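# Place the base open side up on the conveyor

## Task

Put the base down on the conveyor belt with its open side facing upward, then release it from the gripper.

## Robot and tools

Robot: two arms, left_arm and right_arm, each ending in a parallel gripper. The fingers extend along the gripper's own +z axis and close together along its y axis. The reported hand point sits between the finger pads, roughly 1 cm short of the fingertips.

World frame (used in every result): origin on the tabletop midway between the arms, +z up, +x reaching out over the table, and left_arm mounted on the +y side. The names left and right refer to the arms, not to image sides. Printed hand positions can be somewhat wrong, worse at long reach.

Row layout (shared by execute_actions and move): one flat list of 14 numbers, each in [-1, 1], always covering both arms even if one stays still: dx, dy, dz, rx, ry, rz, opening for left_arm, then the same seven for right_arm. The first six of each arm are an offset, not a pose: a displacement from that gripper's measured pose at the start of the action (for a call's first action, the last pose a result reported), expressed in the gripper's own axes. Scale: 1.0 equals 0.6 m of translation or 180 degrees of rotation; rx, ry, rz form a single rotation vector. Opening is absolute, not an offset: +1 is fully open (0.094 m), -1 fully closed. Optionally 12 more numbers in [0, 1] may follow: a per-joint stiffness multiplier, left_arm's six then right_arm's six, in the Joint positions order; it persists until changed.

execute_actions(actions): a list of actions run in sequence. Each action is a table of at most 15 rows; each row lasts one control step (1/30 s), and if fewer than 15 rows are given the last one is held to fill 15 steps. Every row in an action is measured from that action's start pose, not from the row before. An empty list simply returns state and images.

move(target, speed, blocking): target is one 14-number row as above; offsets count from the pose in the latest result that shows one. Each gripper travels a straight line toward its goal, all arms finishing together, taking 0.5 to 10 s (cut off at 10 s even if short). Rotation takes the shorter direction. speed is each arm's top path speed in m/s, 0.002 to 0.5, default 0.25; turning is capped at twice that in rad/s. Paths ignore obstacles and the other arm; grippers lag, drift, and may overshoot speed, especially near full arm extension. Faster contact means harder impact, and aiming farther beyond a contact presses harder. Opening is sent when the move begins. With blocking=false you get a result after 0.5 s while motion continues; until a result shows the move ended, further rows and moves are refused, so call wait or stop first. The result adds a move: line stating the ending (done, off_target, moving, held, fault) and which limits acted, plus each gripper's distance from its target. If only one arm is named, the other finished fine. limits=paced means the sent pose was clipped; limits=held means a safety check blocked steps, after which the arm may surge faster than speed.

wait(seconds): 0 to 10; lets time pass with each arm holding its last command, returning early if a running move ends. stop(): brakes a running move; braking needs space, more at speed; fingers continue. zoom_image(camera, region): enlarges part of the latest image from cam_high, cam_low, cam_left_wrist or cam_right_wrist; region is [x0, y0, x1, y1] in pixels from the top-left, no larger than 504 by 504. finished_scene(scene): pass the current scene's number to end it permanently once the goal holds; the base must stay in place afterwards.

Images arrive in the order cam_high (504x504), cam_low (504x504), cam_left_wrist (616x616), cam_right_wrist (616x616). Calibration lines give OpenCV intrinsics and world-to-camera transforms; actual cameras may deviate by a few degrees and millimetres.

Result lines: left_arm: ... | right_arm: ... give each gripper's position (m) and quaternion wxyz in the world frame. Hand target lines show where the controller is currently steering each gripper. grip_measured is finger opening on the command scale; the last Joint positions value is opening in metres. A pose unreachable line means the clearance check altered or blocked that arm's command. FAULT or OVER-TEMPERATURE FAULT lines mean an arm was stopped; MOTOR HOT warns from 75 °C, 90 °C halts that arm for 10 s, and 100 °C makes the arm drop.

Motion behaviour: each step clips the command to within 70 mm and 16 degrees of the current pose, so large offsets need several actions; after an action the arm coasts only to its last clipped pose. Orientation is sacrificed before position if both cannot be met. Arms tend to finish a centimetre or more low, and repeated zero offsets can let them sag; to hold an arm still, send the correction back to its desired pose in the first call, then zeros, raising the aim if it still droops. Joint limits (rad): waist -2.618 to 3.054, shoulder 0 to 3.142, elbow 0 to 3.142, wrist pitch -1.571 to 1.571, wrist yaw -1.571 to 1.571, wrist roll -2.094 to 2.094.

Gripping: command an opening below grip_measured to hold; about 0.03 below is firm, less is gentler. Finger force tops out near 50 to 62 N per pad; very thin parts get less. Each gripper's reading may be off by up to about 1 mm.

Avoid: dropping or knocking anything off the table (that fails the job), arms colliding or pushing on each other, slams and hard presses, and long loaded holds that heat motors. Expect occasional external tugs on a held part or nudges to loose objects. Release the base only once it rests open side up on the belt.

Each tool is called after ">>>" as name([rows], argument=value, ...), one row to a line, values as JSON.

## Session

>>> execute_actions(actions=[])

Scene clock: 0.00 s.
left_arm: end_effector_position=(+0.5730, +0.5658, +0.1762) grip_measured=+1.000 end_effector_quat_wxyz=(+0.667, -0.196, +0.706, -0.135) | right_arm: end_effector_position=(+0.2888, -0.3343, +0.2769) grip_measured=+1.000 end_effector_quat_wxyz=(+0.469, -0.181, +0.801, -0.326)
Joint positions: left_arm=[ 0.507  2.043  1.123  0.839  0.396 -0.439  0.094] | right_arm=[ 0.366  0.79   0.793 -0.411  0.505 -0.622  0.094]
Joint velocities: left_arm=[-0.002 -0.002  0.002  0.022 -0.022  0.037  0.   ] | right_arm=[-0.012 -0.007  0.022  0.022 -0.007 -0.051  0.   ]
Hand target (left_arm): +0.574, +0.566, +0.188; +0.676, -0.189, +0.699, -0.132
Hand target (right_arm): +0.289, -0.335, +0.289; +0.486, -0.170, +0.793, -0.326
Joint stiffness scale: left_arm=[1. 1. 1. 1. 1. 1.] | right_arm=[1. 1. 1. 1. 1. 1.]
camera_calibration (this result's frames):
cam_left_wrist: T_world_to_cam=[[0.0809855, -0.988394, 0.128523, 0.490374], [-0.525798, -0.15191, -0.836935, 0.55964], [0.846745, 0.000202558, -0.531998, -0.281132], [0, 0, 0, 1]] pos_world=[0.492592, 0.569755, 0.255796]
cam_right_wrist: T_world_to_cam=[[0.0734777, -0.616666, 0.783788, -0.443718], [-0.868502, -0.425872, -0.253647, 0.195792], [0.490209, -0.662084, -0.566868, -0.0821432], [0, 0, 0, 1]] pos_world=[0.242916, -0.244629, 0.350878]

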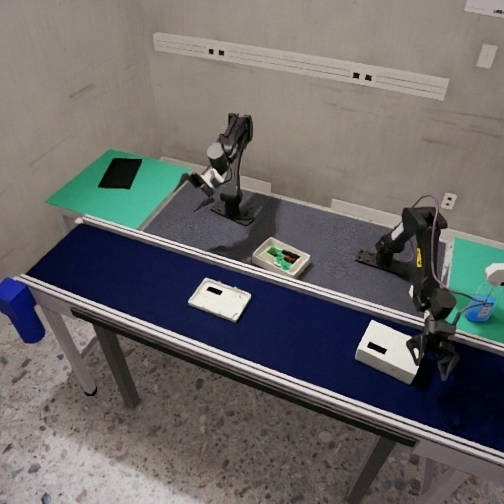

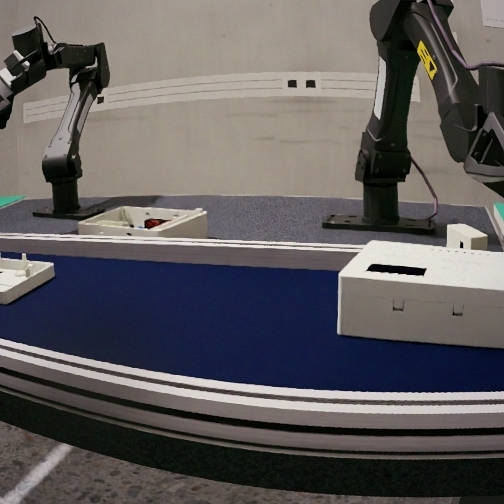

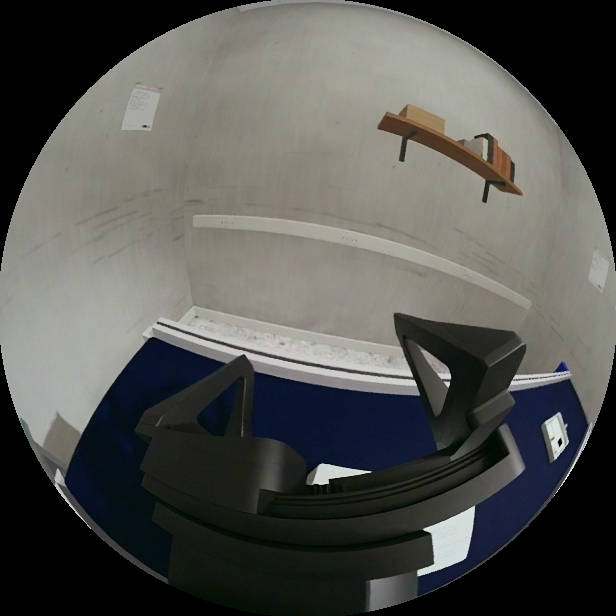

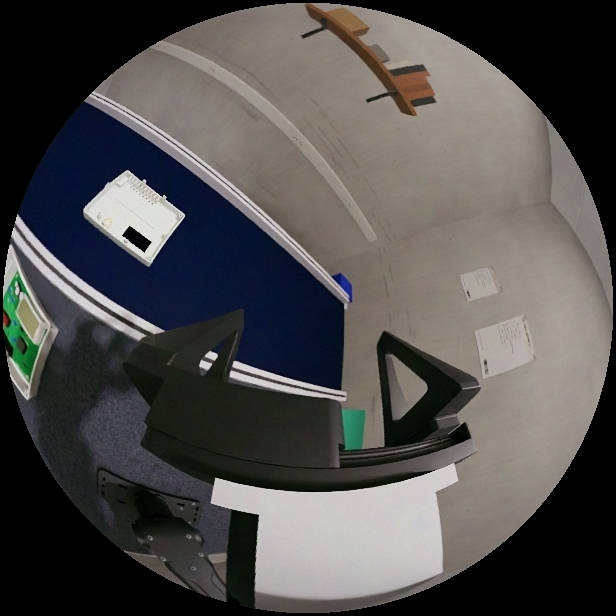

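>>> zoom_image(camera="cam_high", region=[230, 215, 330, 315])

>>> zoom_image(camera="cam_low", region=[60, 180, 230, 260])

Region (230, 215, 330, 315) of cam_high's 504x504 image, scaled by 5.040, with more detail than that image has.

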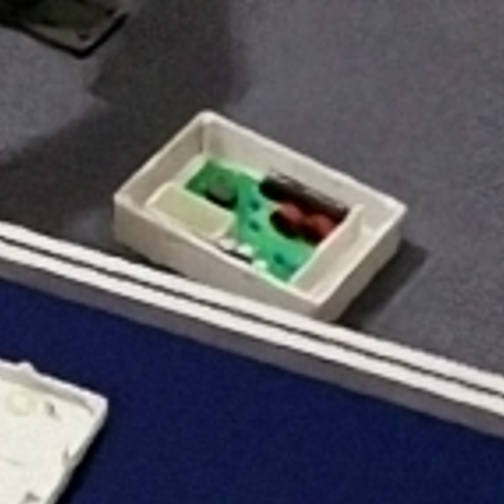

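Region (60, 180, 230, 260) of cam_low's 504x504 image, scaled by 2.965, with more detail than that image has; it fills the top 237 rows of this view, and the rest is white.

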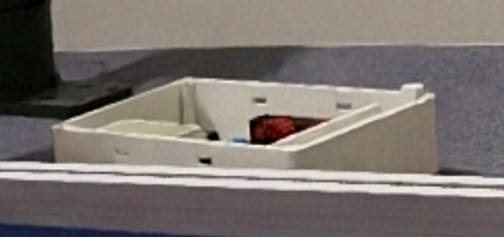

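>>> move(target=[0.5203, -0.5792, -0.6637, -0.0439, 0.4842, 0.1942, -0.5, 0, 0, 0, 0, 0, 0, 1], speed=0.3)

>>> zoom_image(camera="cam_left_wrist", region=[230, 190, 420, 400])

Scene clock: 35.37 s.
left_arm: end_effector_position=(+0.2019, +0.0877, +0.0797) grip_measured=-0.497 end_effector_quat_wxyz=(-0.007, +0.108, +0.994, +0.002) | right_arm: end_effector_position=(+0.2888, -0.3343, +0.2769) grip_measured=+1.000 end_effector_quat_wxyz=(+0.469, -0.181, +0.801, -0.326)
Joint positions: left_arm=[-0.99   1.812  1.385 -1.155  0.01  -0.814  0.024] | right_arm=[ 0.366  0.79   0.793 -0.411  0.505 -0.622  0.094]
Joint velocities: left_arm=[-0.012 -0.017 -0.002 -0.007 -0.022  0.022  0.001] | right_arm=[ 0.007  0.007  0.002  0.022 -0.051  0.007  0.   ]
Hand target (left_arm): +0.203, +0.084, +0.086; -0.006, +0.104, +0.995, -0.004
Hand target (right_arm): +0.289, -0.334, +0.277; +0.469, -0.181, +0.801, -0.326
Off the commanded pose (left_arm): 0.006 m, 1 deg.
Off the commanded pose (right_arm): 0.000 m, 0 deg.
Joint stiffness scale: left_arm=[1. 1. 1. 1. 1. 1.] | right_arm=[1. 1. 1. 1. 1. 1.]
move: done
camera_calibration (this result's frames):
cam_left_wrist: T_world_to_cam=[[-0.527719, -0.849416, 0.00242601, 0.181057], [-0.742693, 0.462797, 0.483969, 0.095778], [-0.412214, 0.253598, -0.875082, 0.241165], [0, 0, 0, 1]] pos_world=[0.266093, 0.0483083, 0.164246]
cam_right_wrist: T_world_to_cam=[[0.0734777, -0.616666, 0.783788, -0.443718], [-0.868502, -0.425872, -0.253647, 0.195792], [0.490209, -0.662084, -0.566868, -0.0821432], [0, 0, 0, 1]] pos_world=[0.242916, -0.244629, 0.350878]

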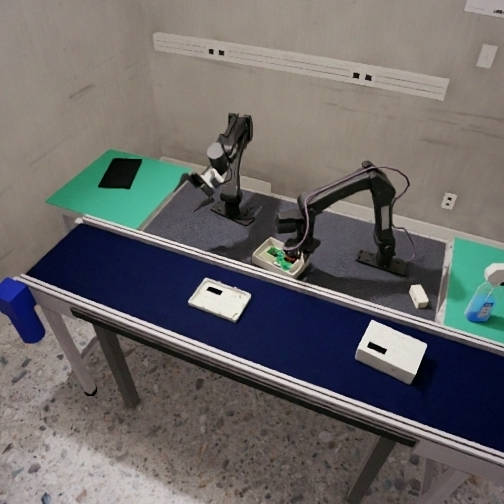

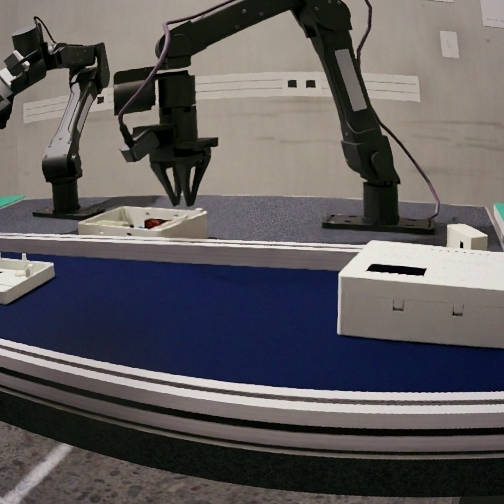

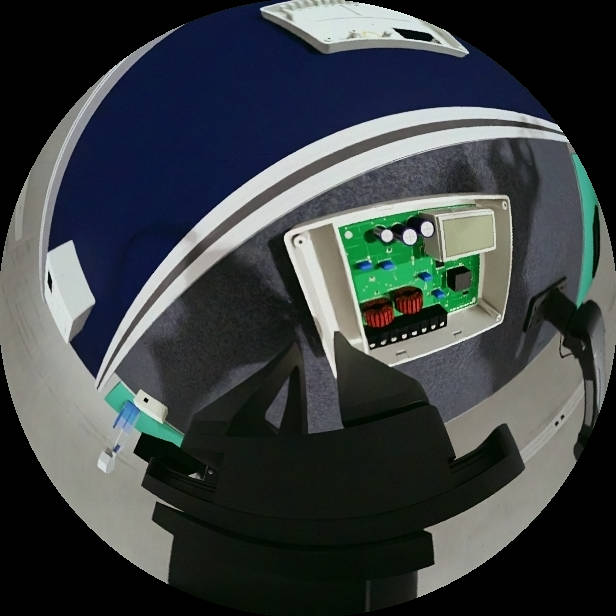

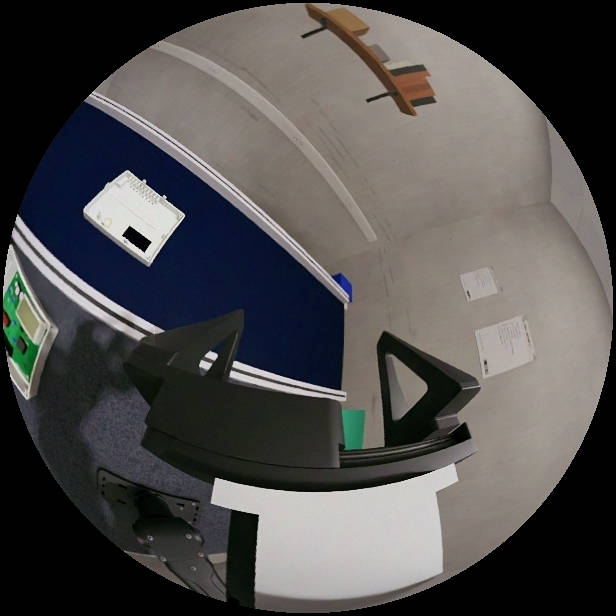

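Region (230, 190, 420, 400) of cam_left_wrist's 616x616 image, scaled by 2.400, with more detail than that image has; it fills the left 456 columns of this view, and the rest is white.

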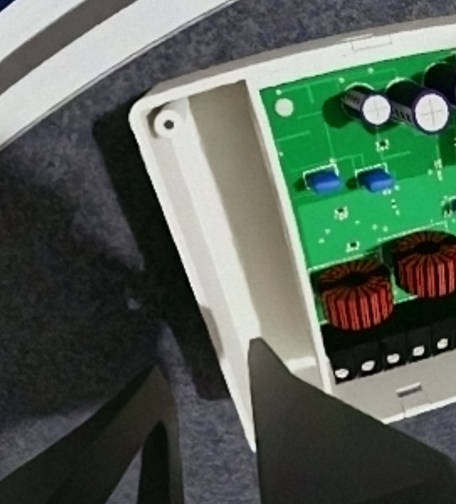

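>>> move(target=[0.006, 0.002, 0.087, 0.002, -0.003, 0.014, -0.5, 0, 0, 0, 0, 0, 0, 1], speed=0.08)

>>> zoom_image(camera="cam_low", region=[110, 140, 240, 260])

Scene clock: 47.30 s.
left_arm: end_effector_position=(+0.1987, +0.0928, +0.0297) grip_measured=-0.497 end_effector_quat_wxyz=(-0.008, +0.122, +0.992, +0.002) | right_arm: end_effector_position=(+0.2888, -0.3343, +0.2769) grip_measured=+1.000 end_effector_quat_wxyz=(+0.469, -0.181, +0.801, -0.326)
Joint positions: left_arm=[-0.99   1.845  1.221 -0.959  0.01  -0.784  0.024] | right_arm=[ 0.366  0.79   0.793 -0.411  0.505 -0.622  0.094]
Joint velocities: left_arm=[-0.012  0.007 -0.002  0.007  0.022  0.037 -0.001] | right_arm=[-0.007 -0.007 -0.007  0.022 -0.11   0.037  0.   ]
Hand target (left_arm): +0.199, +0.090, +0.027; -0.003, +0.129, +0.992, -0.002
Hand target (right_arm): +0.289, -0.334, +0.277; +0.469, -0.181, +0.801, -0.326
Off the commanded pose (left_arm): 0.004 m, 1 deg.
Off the commanded pose (right_arm): 0.000 m, 0 deg.
Joint stiffness scale: left_arm=[1. 1. 1. 1. 1. 1.] | right_arm=[1. 1. 1. 1. 1. 1.]
move: done
camera_calibration (this result's frames):
cam_left_wrist: T_world_to_cam=[[-0.552741, -0.833349, 0.00272442, 0.18724], [-0.727737, 0.484278, 0.485668, 0.110276], [-0.40605, 0.266466, -0.874139, 0.192386], [0, 0, 0, 1]] pos_world=[0.261865, 0.0513676, 0.114105]
cam_right_wrist: T_world_to_cam=[[0.0734777, -0.616666, 0.783788, -0.443718], [-0.868502, -0.425872, -0.253647, 0.195792], [0.490209, -0.662084, -0.566868, -0.0821432], [0, 0, 0, 1]] pos_world=[0.242916, -0.244629, 0.350878]

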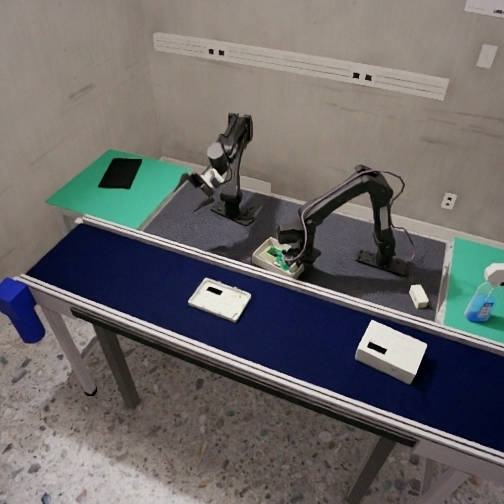

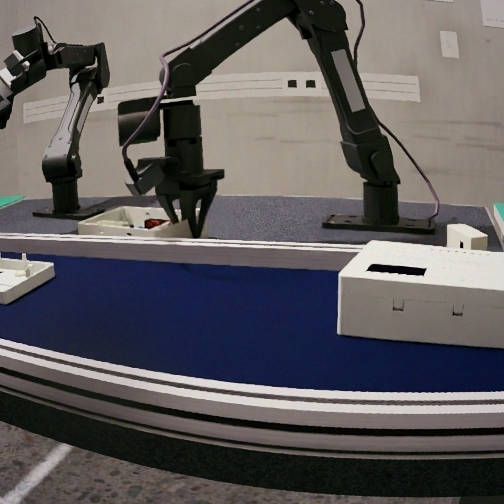

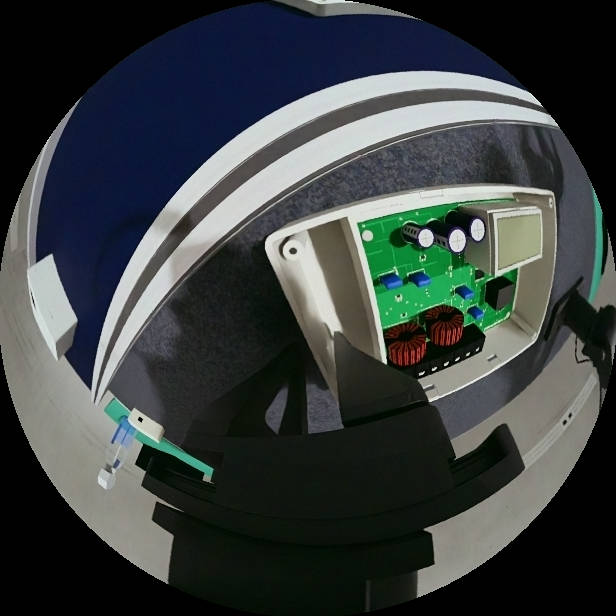

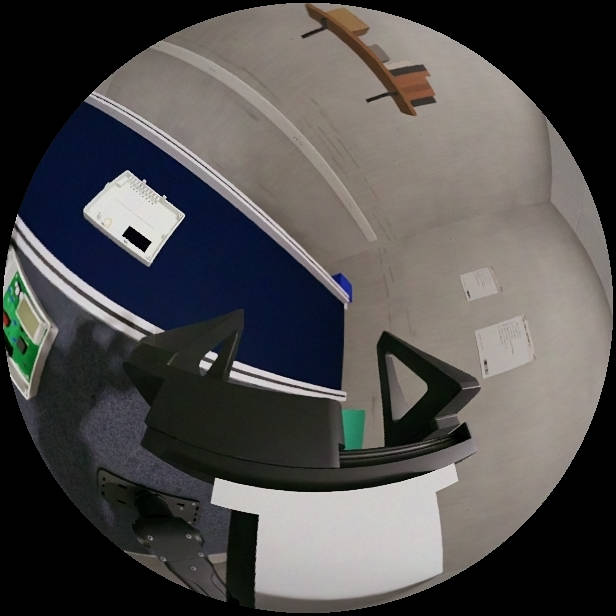

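Region (110, 140, 240, 260) of cam_low's 504x504 image, scaled by 3.877, with more detail than that image has; it fills the top 465 rows of this view, and the rest is white.

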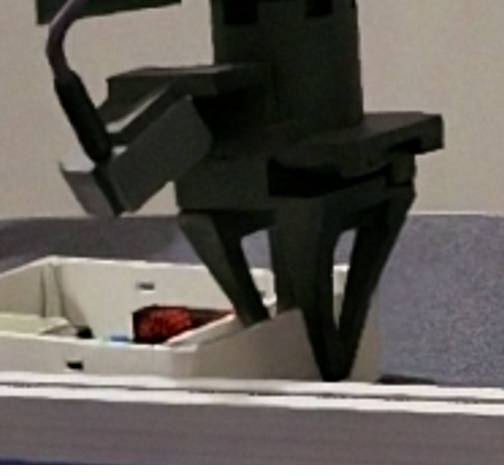

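>>> execute_actions([
  [[0,-0.006,0.006,0.002,-0.003,0.005,-0.53,0,0,0,0,0,0,1],[0,-0.008,0.008,0.002,-0.003,0.005,-0.56,0,0,0,0,0,0,1],[0,-0.010,0.010,0.002,-0.003,0.005,-0.6,0,0,0,0,0,0,1],[0,-0.012,0.011,0.002,-0.003,0.005,-0.64,0,0,0,0,0,0,1],[0,-0.013,0.011,0.002,-0.003,0.005,-0.68,0,0,0,0,0,0,1],[0,-0.013,0.011,0.002,-0.003,0.005,-0.72,0,0,0,0,0,0,1],[0,-0.013,0.011,0.002,-0.003,0.005,-0.76,0,0,0,0,0,0,1],[0,-0.013,0.011,0.002,-0.003,0.005,-0.8,0,0,0,0,0,0,1],[0,-0.013,0.011,0.002,-0.003,0.005,-0.83,0,0,0,0,0,0,1],[0,-0.013,0.011,0.002,-0.003,0.005,-0.86,0,0,0,0,0,0,1],[0,-0.013,0.011,0.002,-0.003,0.005,-0.89,0,0,0,0,0,0,1],[0,-0.013,0.011,0.002,-0.003,0.005,-0.91,0,0,0,0,0,0,1],[0,-0.013,0.011,0.002,-0.003,0.005,-0.93,0,0,0,0,0,0,1],[0,-0.013,0.011,0.002,-0.003,0.005,-0.96,0,0,0,0,0,0,1],[0,-0.013,0.011,0.002,-0.003,0.005,-1,0,0,0,0,0,0,1]],
])

Scene clock: 53.30 s.
left_arm: end_effector_position=(+0.1977, +0.0876, +0.0249) grip_measured=-0.954 end_effector_quat_wxyz=(-0.008, +0.125, +0.992, -0.001) | right_arm: end_effector_position=(+0.2888, -0.3343, +0.2769) grip_measured=+1.000 end_effector_quat_wxyz=(+0.469, -0.181, +0.801, -0.326)
Joint positions: left_arm=[-0.999  1.861  1.221 -0.938  0.013 -0.788  0.002] | right_arm=[ 0.366  0.79   0.793 -0.411  0.505 -0.622  0.094]
Joint velocities: left_arm=[-0.007 -0.012  0.007  0.081 -0.066  0.007 -0.   ] | right_arm=[-0.022 -0.002 -0.012 -0.066  0.022 -0.037  0.   ]
Hand target (left_arm): +0.197, +0.085, +0.023; -0.004, +0.130, +0.991, -0.002
Hand target (right_arm): +0.289, -0.334, +0.277; +0.469, -0.181, +0.801, -0.326
Off the commanded pose (left_arm): 0.003 m, 1 deg.
Off the commanded pose (right_arm): 0.000 m, 0 deg.
Joint stiffness scale: left_arm=[1. 1. 1. 1. 1. 1.] | right_arm=[1. 1. 1. 1. 1. 1.]
camera_calibration (this result's frames):
cam_left_wrist: T_world_to_cam=[[-0.557159, -0.830368, 0.00788922, 0.182898], [-0.725299, 0.491242, 0.482309, 0.113325], [-0.404369, 0.263001, -0.875966, 0.189146], [0, 0, 0, 1]] pos_world=[0.260583, 0.0464571, 0.109584]
cam_right_wrist: T_world_to_cam=[[0.0734777, -0.616666, 0.783788, -0.443718], [-0.868502, -0.425872, -0.253647, 0.195792], [0.490209, -0.662084, -0.566868, -0.0821432], [0, 0, 0, 1]] pos_world=[0.242916, -0.244629, 0.350878]

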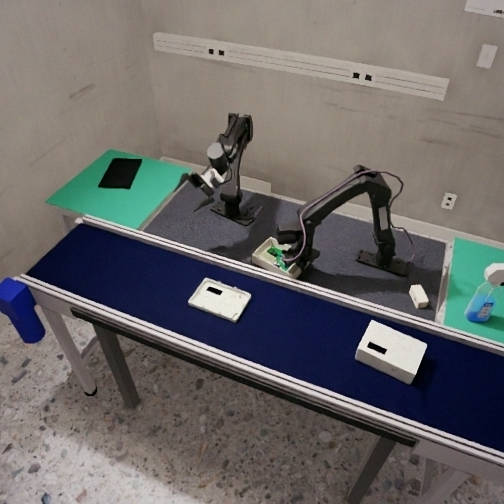

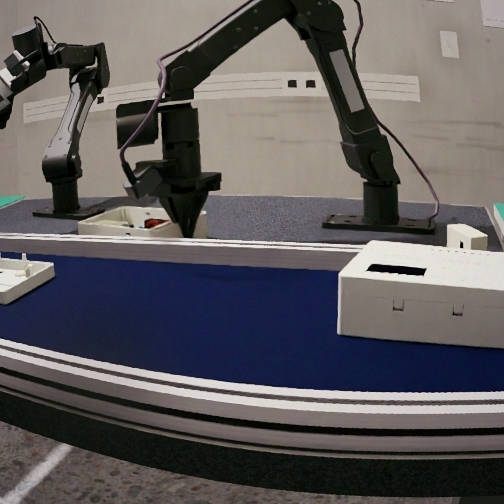

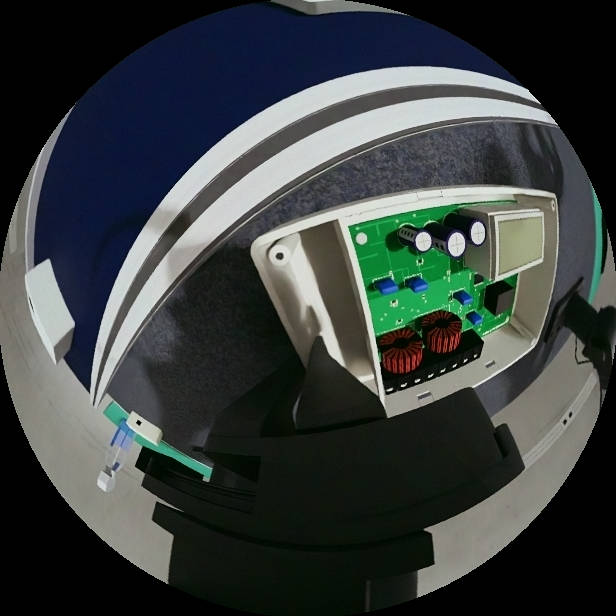

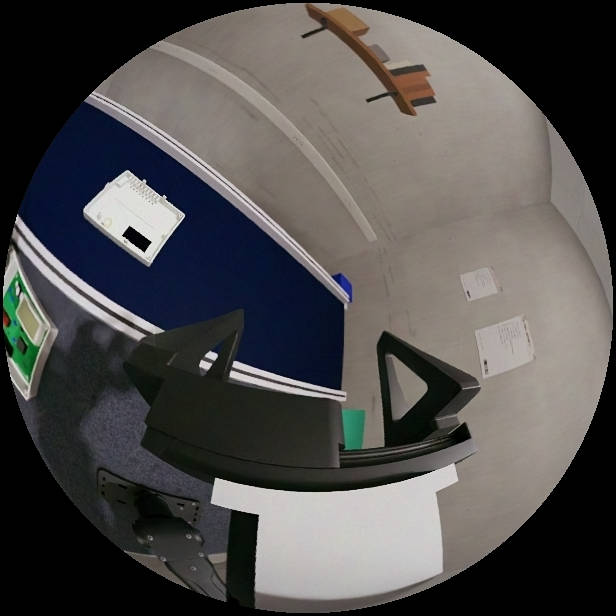

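Gripped. Lift with sag compensation.

>>> move(target=[0, 0, -0.135, 0.015, -0.012, 0, -1, 0, 0, 0, 0, 0, 0, 1], speed=0.12)

Scene clock: 55.93 s.
left_arm: end_effector_position=(+0.1916, +0.0971, +0.0892) grip_measured=-0.954 end_effector_quat_wxyz=(-0.010, +0.123, +0.992, -0.001) | right_arm: end_effector_position=(+0.2888, -0.3343, +0.2769) grip_measured=+1.000 end_effector_quat_wxyz=(+0.469, -0.181, +0.801, -0.326)
Joint positions: left_arm=[-0.999  1.755  1.354 -1.18   0.016 -0.791  0.002] | right_arm=[ 0.366  0.79   0.793 -0.411  0.505 -0.622  0.094]
Joint velocities: left_arm=[ 0.017 -0.002 -0.012  0.051 -0.022 -0.066  0.002] | right_arm=[-0.002 -0.002  0.012 -0.051  0.022  0.051  0.   ]
Hand target (left_arm): +0.197, +0.089, +0.106; +0.008, +0.125, +0.992, -0.027
Hand target (right_arm): +0.289, -0.334, +0.277; +0.469, -0.181, +0.801, -0.326
Off the commanded pose (left_arm): 0.021 m, 4 deg.
Off the commanded pose (right_arm): 0.000 m, 0 deg.
Joint stiffness scale: left_arm=[1. 1. 1. 1. 1. 1.] | right_arm=[1. 1. 1. 1. 1. 1.]
move: off_target (left_arm)
camera_calibration (this result's frames):
cam_left_wrist: T_world_to_cam=[[-0.554569, -0.832092, 0.0087591, 0.186442], [-0.724849, 0.48821, 0.48605, 0.0730662], [-0.408715, 0.263199, -0.873887, 0.241129], [0, 0, 0, 1]] pos_world=[0.25491, 0.0560007, 0.173572]
cam_right_wrist: T_world_to_cam=[[0.0734777, -0.616666, 0.783788, -0.443718], [-0.868502, -0.425872, -0.253647, 0.195792], [0.490209, -0.662084, -0.566868, -0.0821432], [0, 0, 0, 1]] pos_world=[0.242916, -0.244629, 0.350878]

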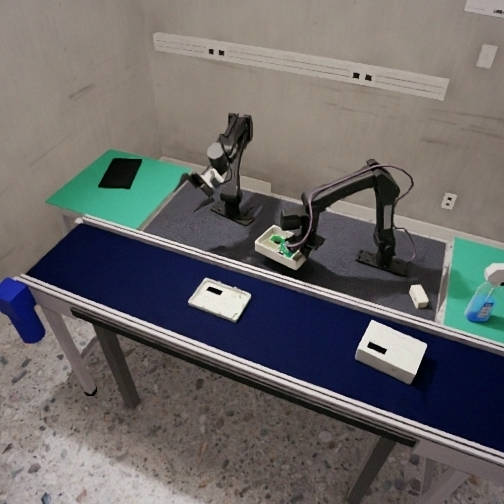

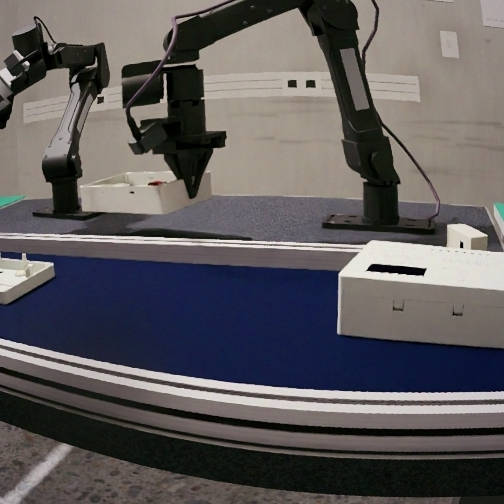

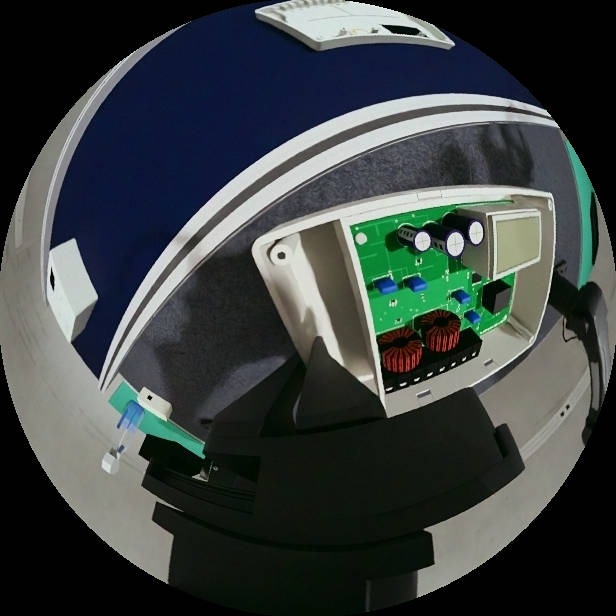

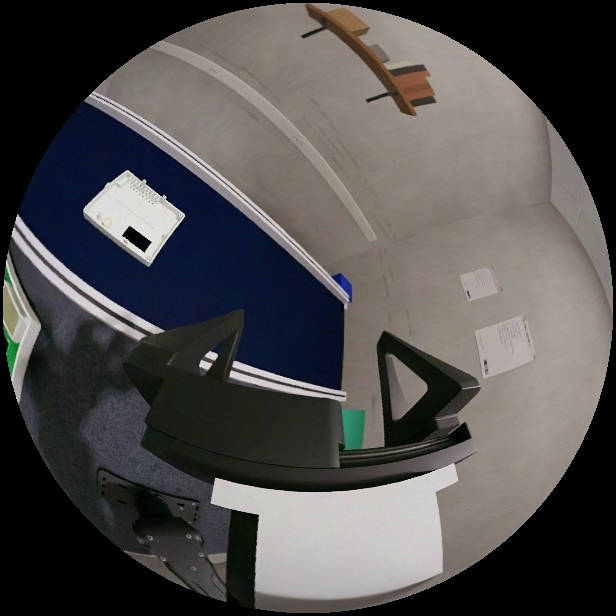

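>>> move(target=[-0.3387, 0.3138, -0.0347, 0.0082, -0.0139, -0.0893, -1, 0, 0, 0, 0, 0, 0, 1], speed=0.2)

Scene clock: 66.53 s.
left_arm: end_effector_position=(+0.4293, +0.2381, +0.0956) grip_measured=-0.954 end_effector_quat_wxyz=(-0.007, -0.021, +1.000, +0.000) | right_arm: end_effector_position=(+0.2888, -0.3343, +0.2769) grip_measured=+1.000 end_effector_quat_wxyz=(+0.469, -0.181, +0.801, -0.326)
Joint positions: left_arm=[-0.282  2.166  1.953 -1.371  0.004 -0.362  0.002] | right_arm=[ 0.366  0.79   0.793 -0.411  0.505 -0.622  0.094]
Joint velocities: left_arm=[ 0.007  0.012 -0.002 -0.037 -0.081  0.022  0.001] | right_arm=[-0.002 -0.017  0.002 -0.051 -0.066  0.022  0.   ]
Hand target (left_arm): +0.434, +0.229, +0.110; +0.014, -0.016, +1.000, -0.018
Hand target (right_arm): +0.289, -0.334, +0.277; +0.469, -0.181, +0.801, -0.326
Off the commanded pose (left_arm): 0.014 m, 3 deg.
Off the commanded pose (right_arm): 0.000 m, 0 deg.
Joint stiffness scale: left_arm=[1. 1. 1. 1. 1. 1.] | right_arm=[1. 1. 1. 1. 1. 1.]
move: off_target (left_arm); limits=paced
camera_calibration (this result's frames):
cam_left_wrist: T_world_to_cam=[[-0.29477, -0.955566, 0.0022605, 0.353977], [-0.836592, 0.259211, 0.482622, 0.276229], [-0.461763, 0.140371, -0.875826, 0.359059], [0, 0, 0, 1]] pos_world=[0.501233, 0.216245, 0.180359]
cam_right_wrist: T_world_to_cam=[[0.0734777, -0.616666, 0.783788, -0.443718], [-0.868502, -0.425872, -0.253647, 0.195792], [0.490209, -0.662084, -0.566868, -0.0821432], [0, 0, 0, 1]] pos_world=[0.242916, -0.244629, 0.350878]

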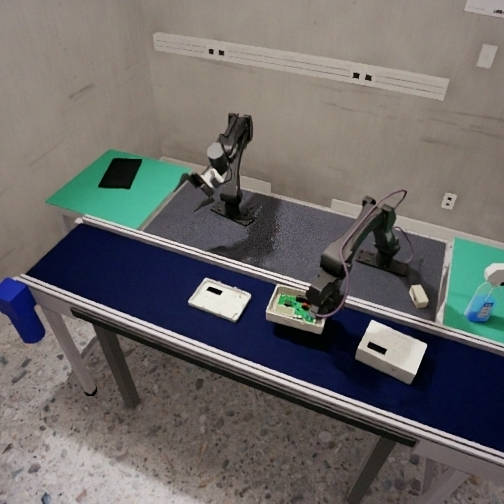

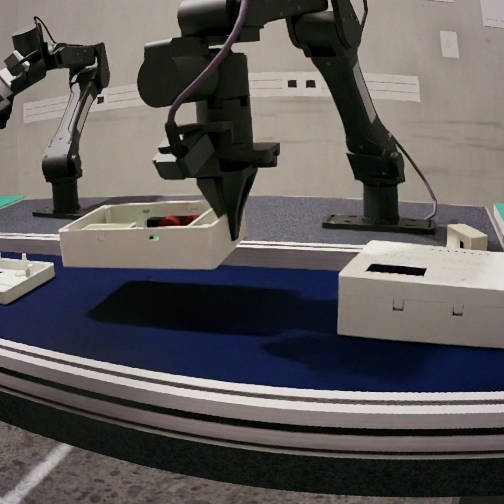

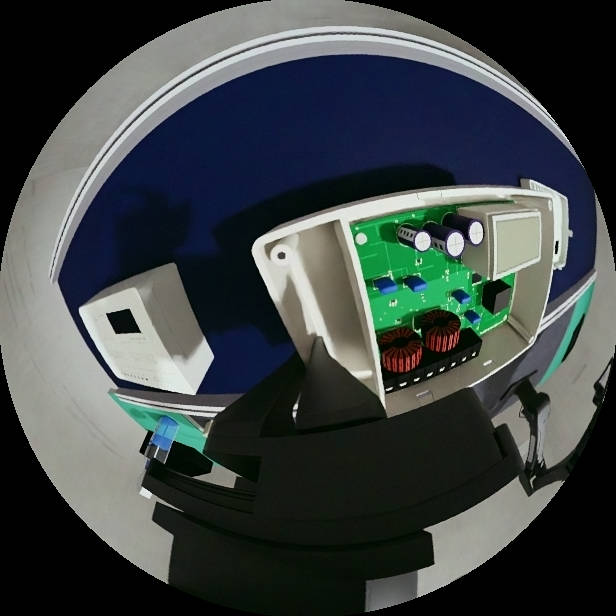

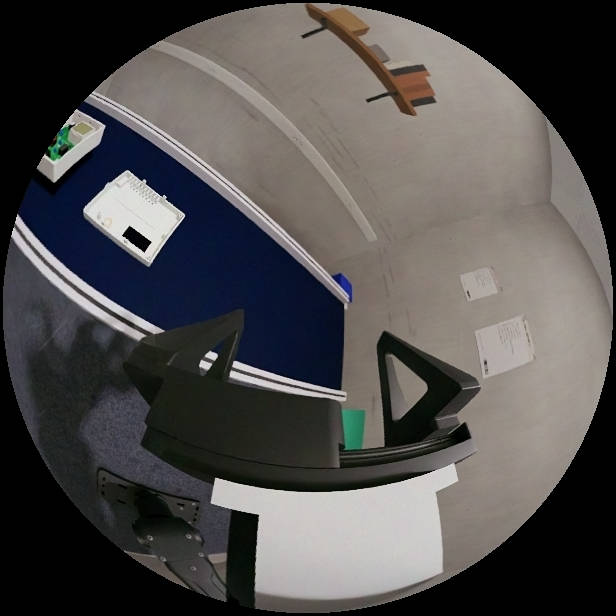

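>>> move(target=[-0.008, -0.012, 0.069, 0.014, -0.012, 0, -1, 0, 0, 0, 0, 0, 0, 1], speed=0.08)

Scene clock: 69.33 s.
left_arm: end_effector_position=(+0.4252, +0.2342, +0.0431) grip_measured=-0.954 end_effector_quat_wxyz=(-0.012, -0.012, +1.000, -0.001) | right_arm: end_effector_position=(+0.2888, -0.3343, +0.2769) grip_measured=+1.000 end_effector_quat_wxyz=(+0.469, -0.181, +0.801, -0.326)
Joint positions: left_arm=[-0.291  2.182  1.768 -1.18   0.009 -0.354  0.002] | right_arm=[ 0.366  0.79   0.793 -0.411  0.505 -0.622  0.094]
Joint velocities: left_arm=[-0.007 -0.007 -0.002  0.007 -0.037  0.007  0.   ] | right_arm=[-0.002 -0.002  0.007 -0.037  0.022  0.037  0.   ]
Hand target (left_arm): +0.434, +0.232, +0.054; +0.012, -0.020, +1.000, -0.021
Hand target (right_arm): +0.289, -0.334, +0.277; +0.469, -0.181, +0.801, -0.326
Off the commanded pose (left_arm): 0.014 m, 4 deg.
Off the commanded pose (right_arm): 0.000 m, 0 deg.
Joint stiffness scale: left_arm=[1. 1. 1. 1. 1. 1.] | right_arm=[1. 1. 1. 1. 1. 1.]
move: off_target (left_arm)
camera_calibration (this result's frames):
cam_left_wrist: T_world_to_cam=[[-0.31098, -0.950383, 0.00795289, 0.354617], [-0.826926, 0.274689, 0.490653, 0.291092], [-0.468493, 0.146007, -0.871319, 0.313053], [0, 0, 0, 1]] pos_world=[0.497654, 0.211355, 0.127124]
cam_right_wrist: T_world_to_cam=[[0.0734777, -0.616666, 0.783788, -0.443718], [-0.868502, -0.425872, -0.253647, 0.195792], [0.490209, -0.662084, -0.566868, -0.0821432], [0, 0, 0, 1]] pos_world=[0.242916, -0.244629, 0.350878]

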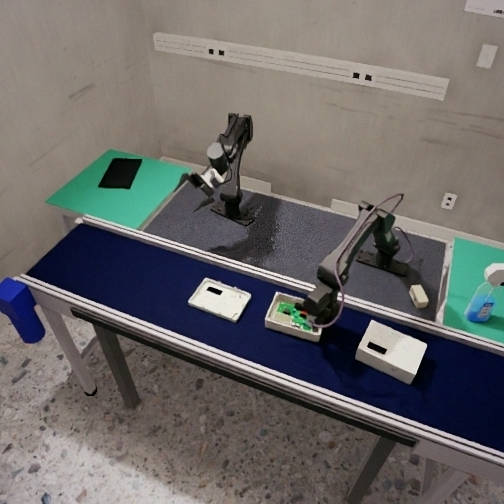

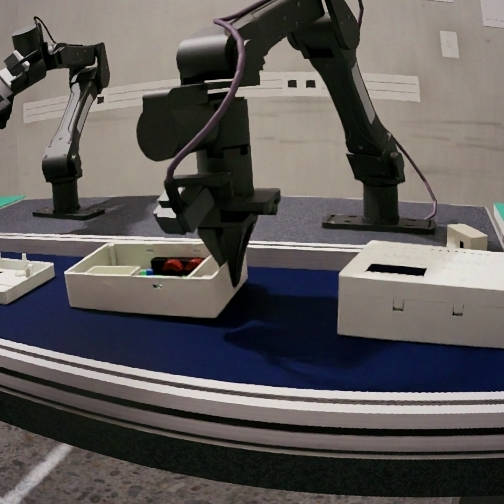

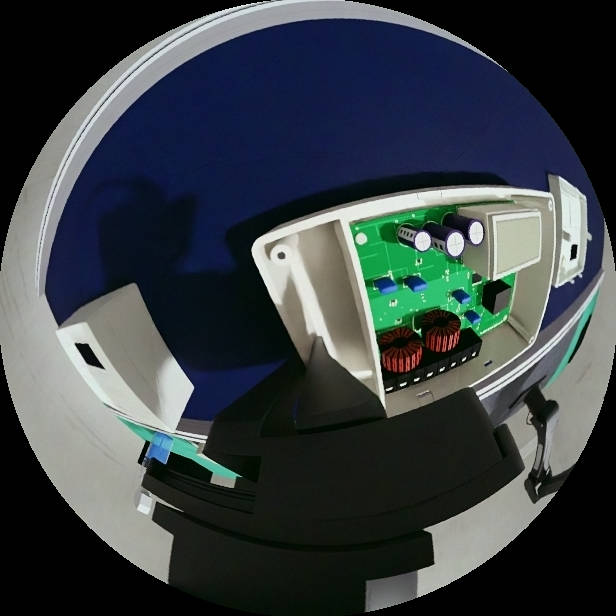

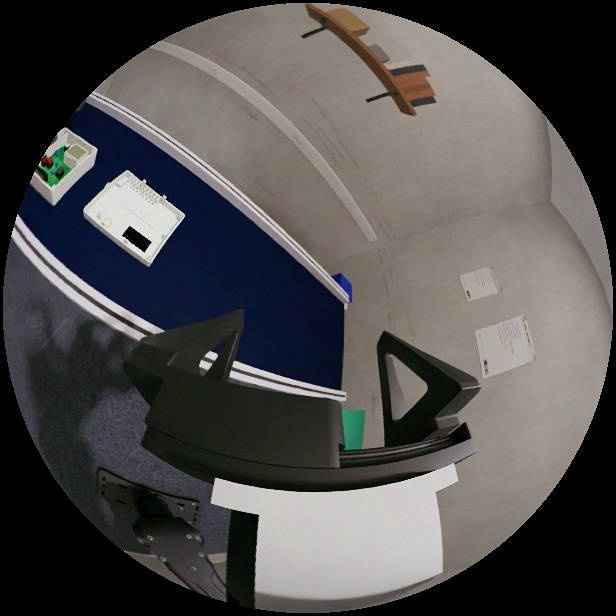

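>>> execute_actions([
  [[-0.014,-0.004,-0.016,0.013,-0.015,0,-1,0,0,0,0,0,0,1],[-0.014,-0.004,-0.014,0.013,-0.015,0,-1,0,0,0,0,0,0,1],[-0.014,-0.004,-0.012,0.013,-0.015,0,-1,0,0,0,0,0,0,1],[-0.014,-0.004,-0.010,0.013,-0.015,0,-1,0,0,0,0,0,0,1],[-0.014,-0.004,-0.008,0.013,-0.015,0,-1,0,0,0,0,0,0,1],[-0.014,-0.004,-0.006,0.013,-0.015,0,-1,0,0,0,0,0,0,1],[-0.014,-0.004,-0.004,0.013,-0.015,0,-1,0,0,0,0,0,0,1],[-0.014,-0.004,-0.002,0.013,-0.015,0,-1,0,0,0,0,0,0,1],[-0.014,-0.004,0.0,0.013,-0.015,0,-1,0,0,0,0,0,0,1],[-0.014,-0.004,0.002,0.012,-0.014,0,-1,0,0,0,0,0,0,1],[-0.014,-0.004,0.004,0.011,-0.013,0,-1,0,0,0,0,0,0,1],[-0.014,-0.004,0.006,0.010,-0.012,0,-1,0,0,0,0,0,0,1],[-0.014,-0.004,0.008,0.009,-0.011,0,-1,0,0,0,0,0,0,1],[-0.014,-0.004,0.010,0.008,-0.010,0,-1,0,0,0,0,0,0,1],[-0.014,-0.004,0.012,0.008,-0.010,0,-1,0,0,0,0,0,0,1]],
])

>>> wait(seconds=0.3)

Scene clock: 75.87 s.
left_arm: end_effector_position=(+0.4262, +0.2340, +0.0369) grip_measured=-0.954 end_effector_quat_wxyz=(-0.009, -0.012, +1.000, -0.006) | right_arm: end_effector_position=(+0.2888, -0.3343, +0.2769) grip_measured=+1.000 end_effector_quat_wxyz=(+0.469, -0.181, +0.801, -0.326)
Joint positions: left_arm=[-0.287  2.182  1.744 -1.146  0.017 -0.35   0.002] | right_arm=[ 0.366  0.79   0.793 -0.411  0.505 -0.622  0.094]
Joint velocities: left_arm=[ 0.002 -0.012  0.002  0.037 -0.051 -0.051 -0.001] | right_arm=[-0.002 -0.017 -0.007 -0.037  0.022  0.007  0.   ]
Hand target (left_arm): +0.434, +0.232, +0.036; +0.004, -0.012, +1.000, -0.013
Hand target (right_arm): +0.289, -0.334, +0.277; +0.469, -0.181, +0.801, -0.326
Off the commanded pose (left_arm): 0.008 m, 2 deg.
Off the commanded pose (right_arm): 0.000 m, 0 deg.
Joint stiffness scale: left_arm=[1. 1. 1. 1. 1. 1.] | right_arm=[1. 1. 1. 1. 1. 1.]
camera_calibration (this result's frames):
cam_left_wrist: T_world_to_cam=[[-0.311639, -0.950063, 0.0161449, 0.354712], [-0.829555, 0.280317, 0.482971, 0.295108], [-0.463379, 0.13712, -0.875488, 0.308241], [0, 0, 0, 1]] pos_world=[0.498182, 0.212009, 0.121606]
cam_right_wrist: T_world_to_cam=[[0.0734777, -0.616666, 0.783788, -0.443718], [-0.868502, -0.425872, -0.253647, 0.195792], [0.490209, -0.662084, -0.566868, -0.0821432], [0, 0, 0, 1]] pos_world=[0.242916, -0.244629, 0.350878]

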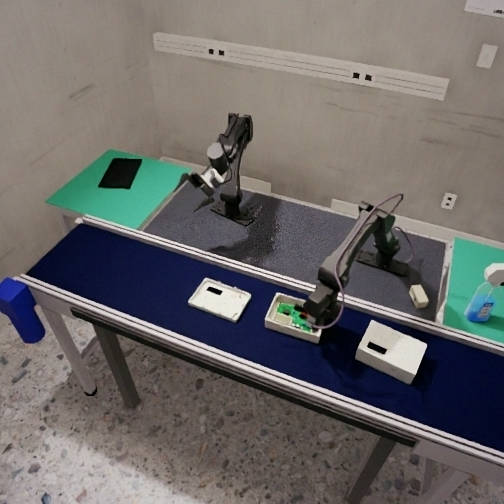

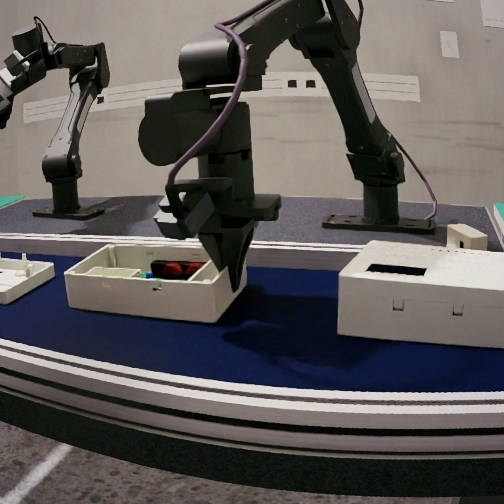

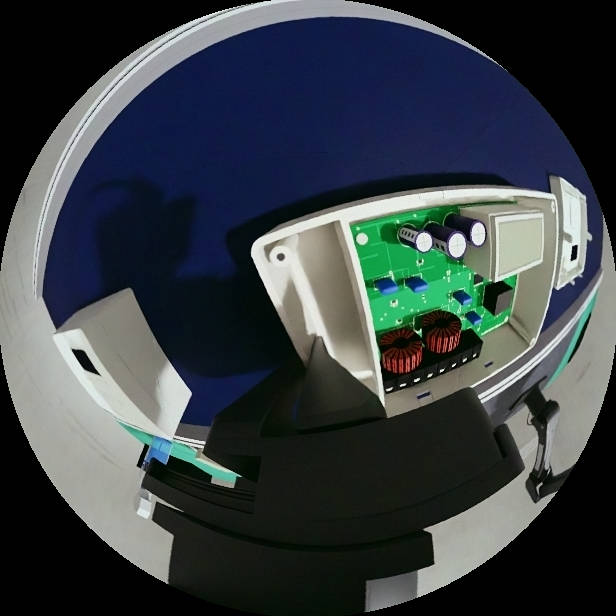

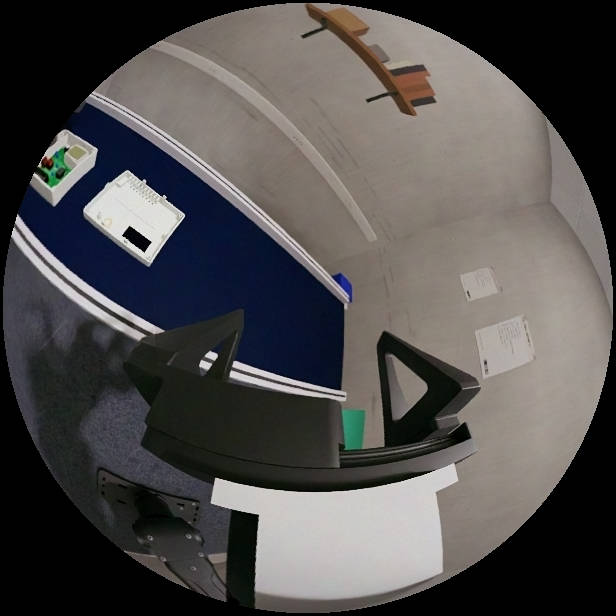

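Scene clock: 76.17 s.
left_arm: end_effector_position=(+0.4262, +0.2340, +0.0369) grip_measured=-0.954 end_effector_quat_wxyz=(-0.009, -0.012, +1.000, -0.006) | right_arm: end_effector_position=(+0.2888, -0.3343, +0.2769) grip_measured=+1.000 end_effector_quat_wxyz=(+0.469, -0.181, +0.801, -0.326)
Joint positions: left_arm=[-0.287  2.182  1.744 -1.146  0.017 -0.35   0.002] | right_arm=[ 0.366  0.79   0.793 -0.411  0.505 -0.622  0.094]
Joint velocities: left_arm=[-0.022 -0.007 -0.002  0.037 -0.007 -0.007 -0.   ] | right_arm=[-0.012 -0.007 -0.007 -0.007 -0.037 -0.037  0.   ]
Hand target (left_arm): +0.434, +0.232, +0.036; +0.004, -0.012, +1.000, -0.013
Hand target (right_arm): +0.289, -0.334, +0.277; +0.469, -0.181, +0.801, -0.326
Off the commanded pose (left_arm): 0.008 m, 2 deg.
Off the commanded pose (right_arm): 0.000 m, 0 deg.
Joint stiffness scale: left_arm=[1. 1. 1. 1. 1. 1.] | right_arm=[1. 1. 1. 1. 1. 1.]
wait: 0.30 s; at rest by 0.17 s
camera_calibration (this result's frames):
cam_left_wrist: T_world_to_cam=[[-0.311639, -0.950063, 0.0161449, 0.354712], [-0.829555, 0.280317, 0.482971, 0.295108], [-0.463379, 0.13712, -0.875488, 0.308241], [0, 0, 0, 1]] pos_world=[0.498182, 0.212009, 0.121606]
cam_right_wrist: T_world_to_cam=[[0.0734777, -0.616666, 0.783788, -0.443718], [-0.868502, -0.425872, -0.253647, 0.195792], [0.490209, -0.662084, -0.566868, -0.0821432], [0, 0, 0, 1]] pos_world=[0.242916, -0.244629, 0.350878]

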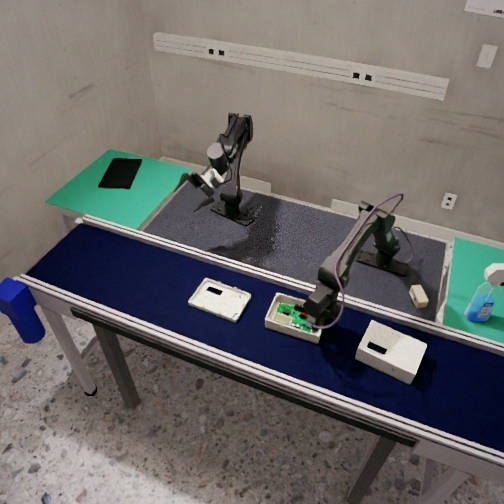

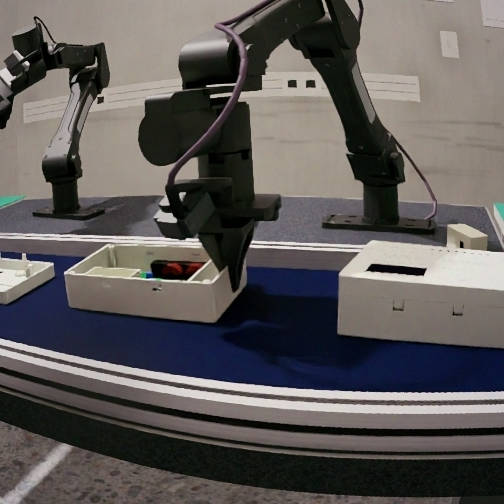

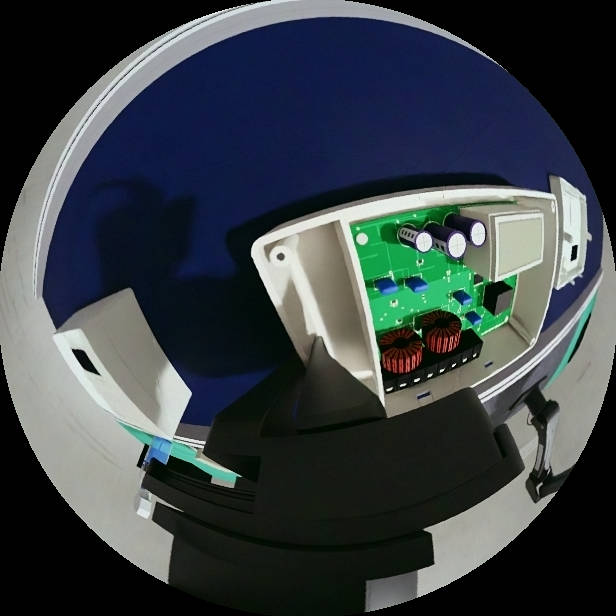

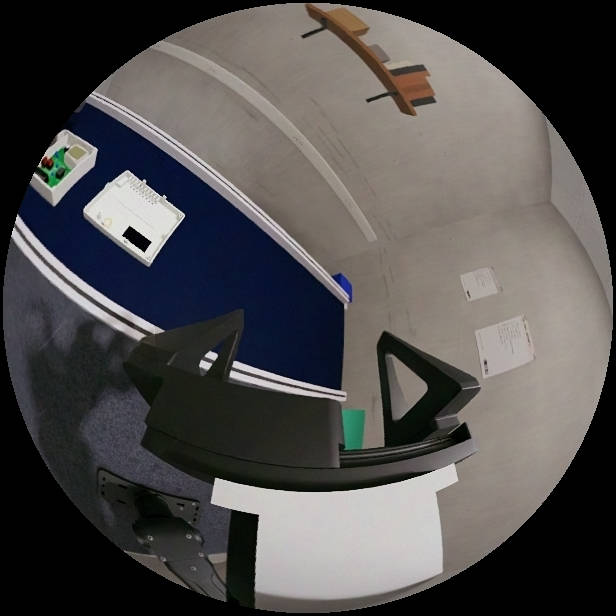

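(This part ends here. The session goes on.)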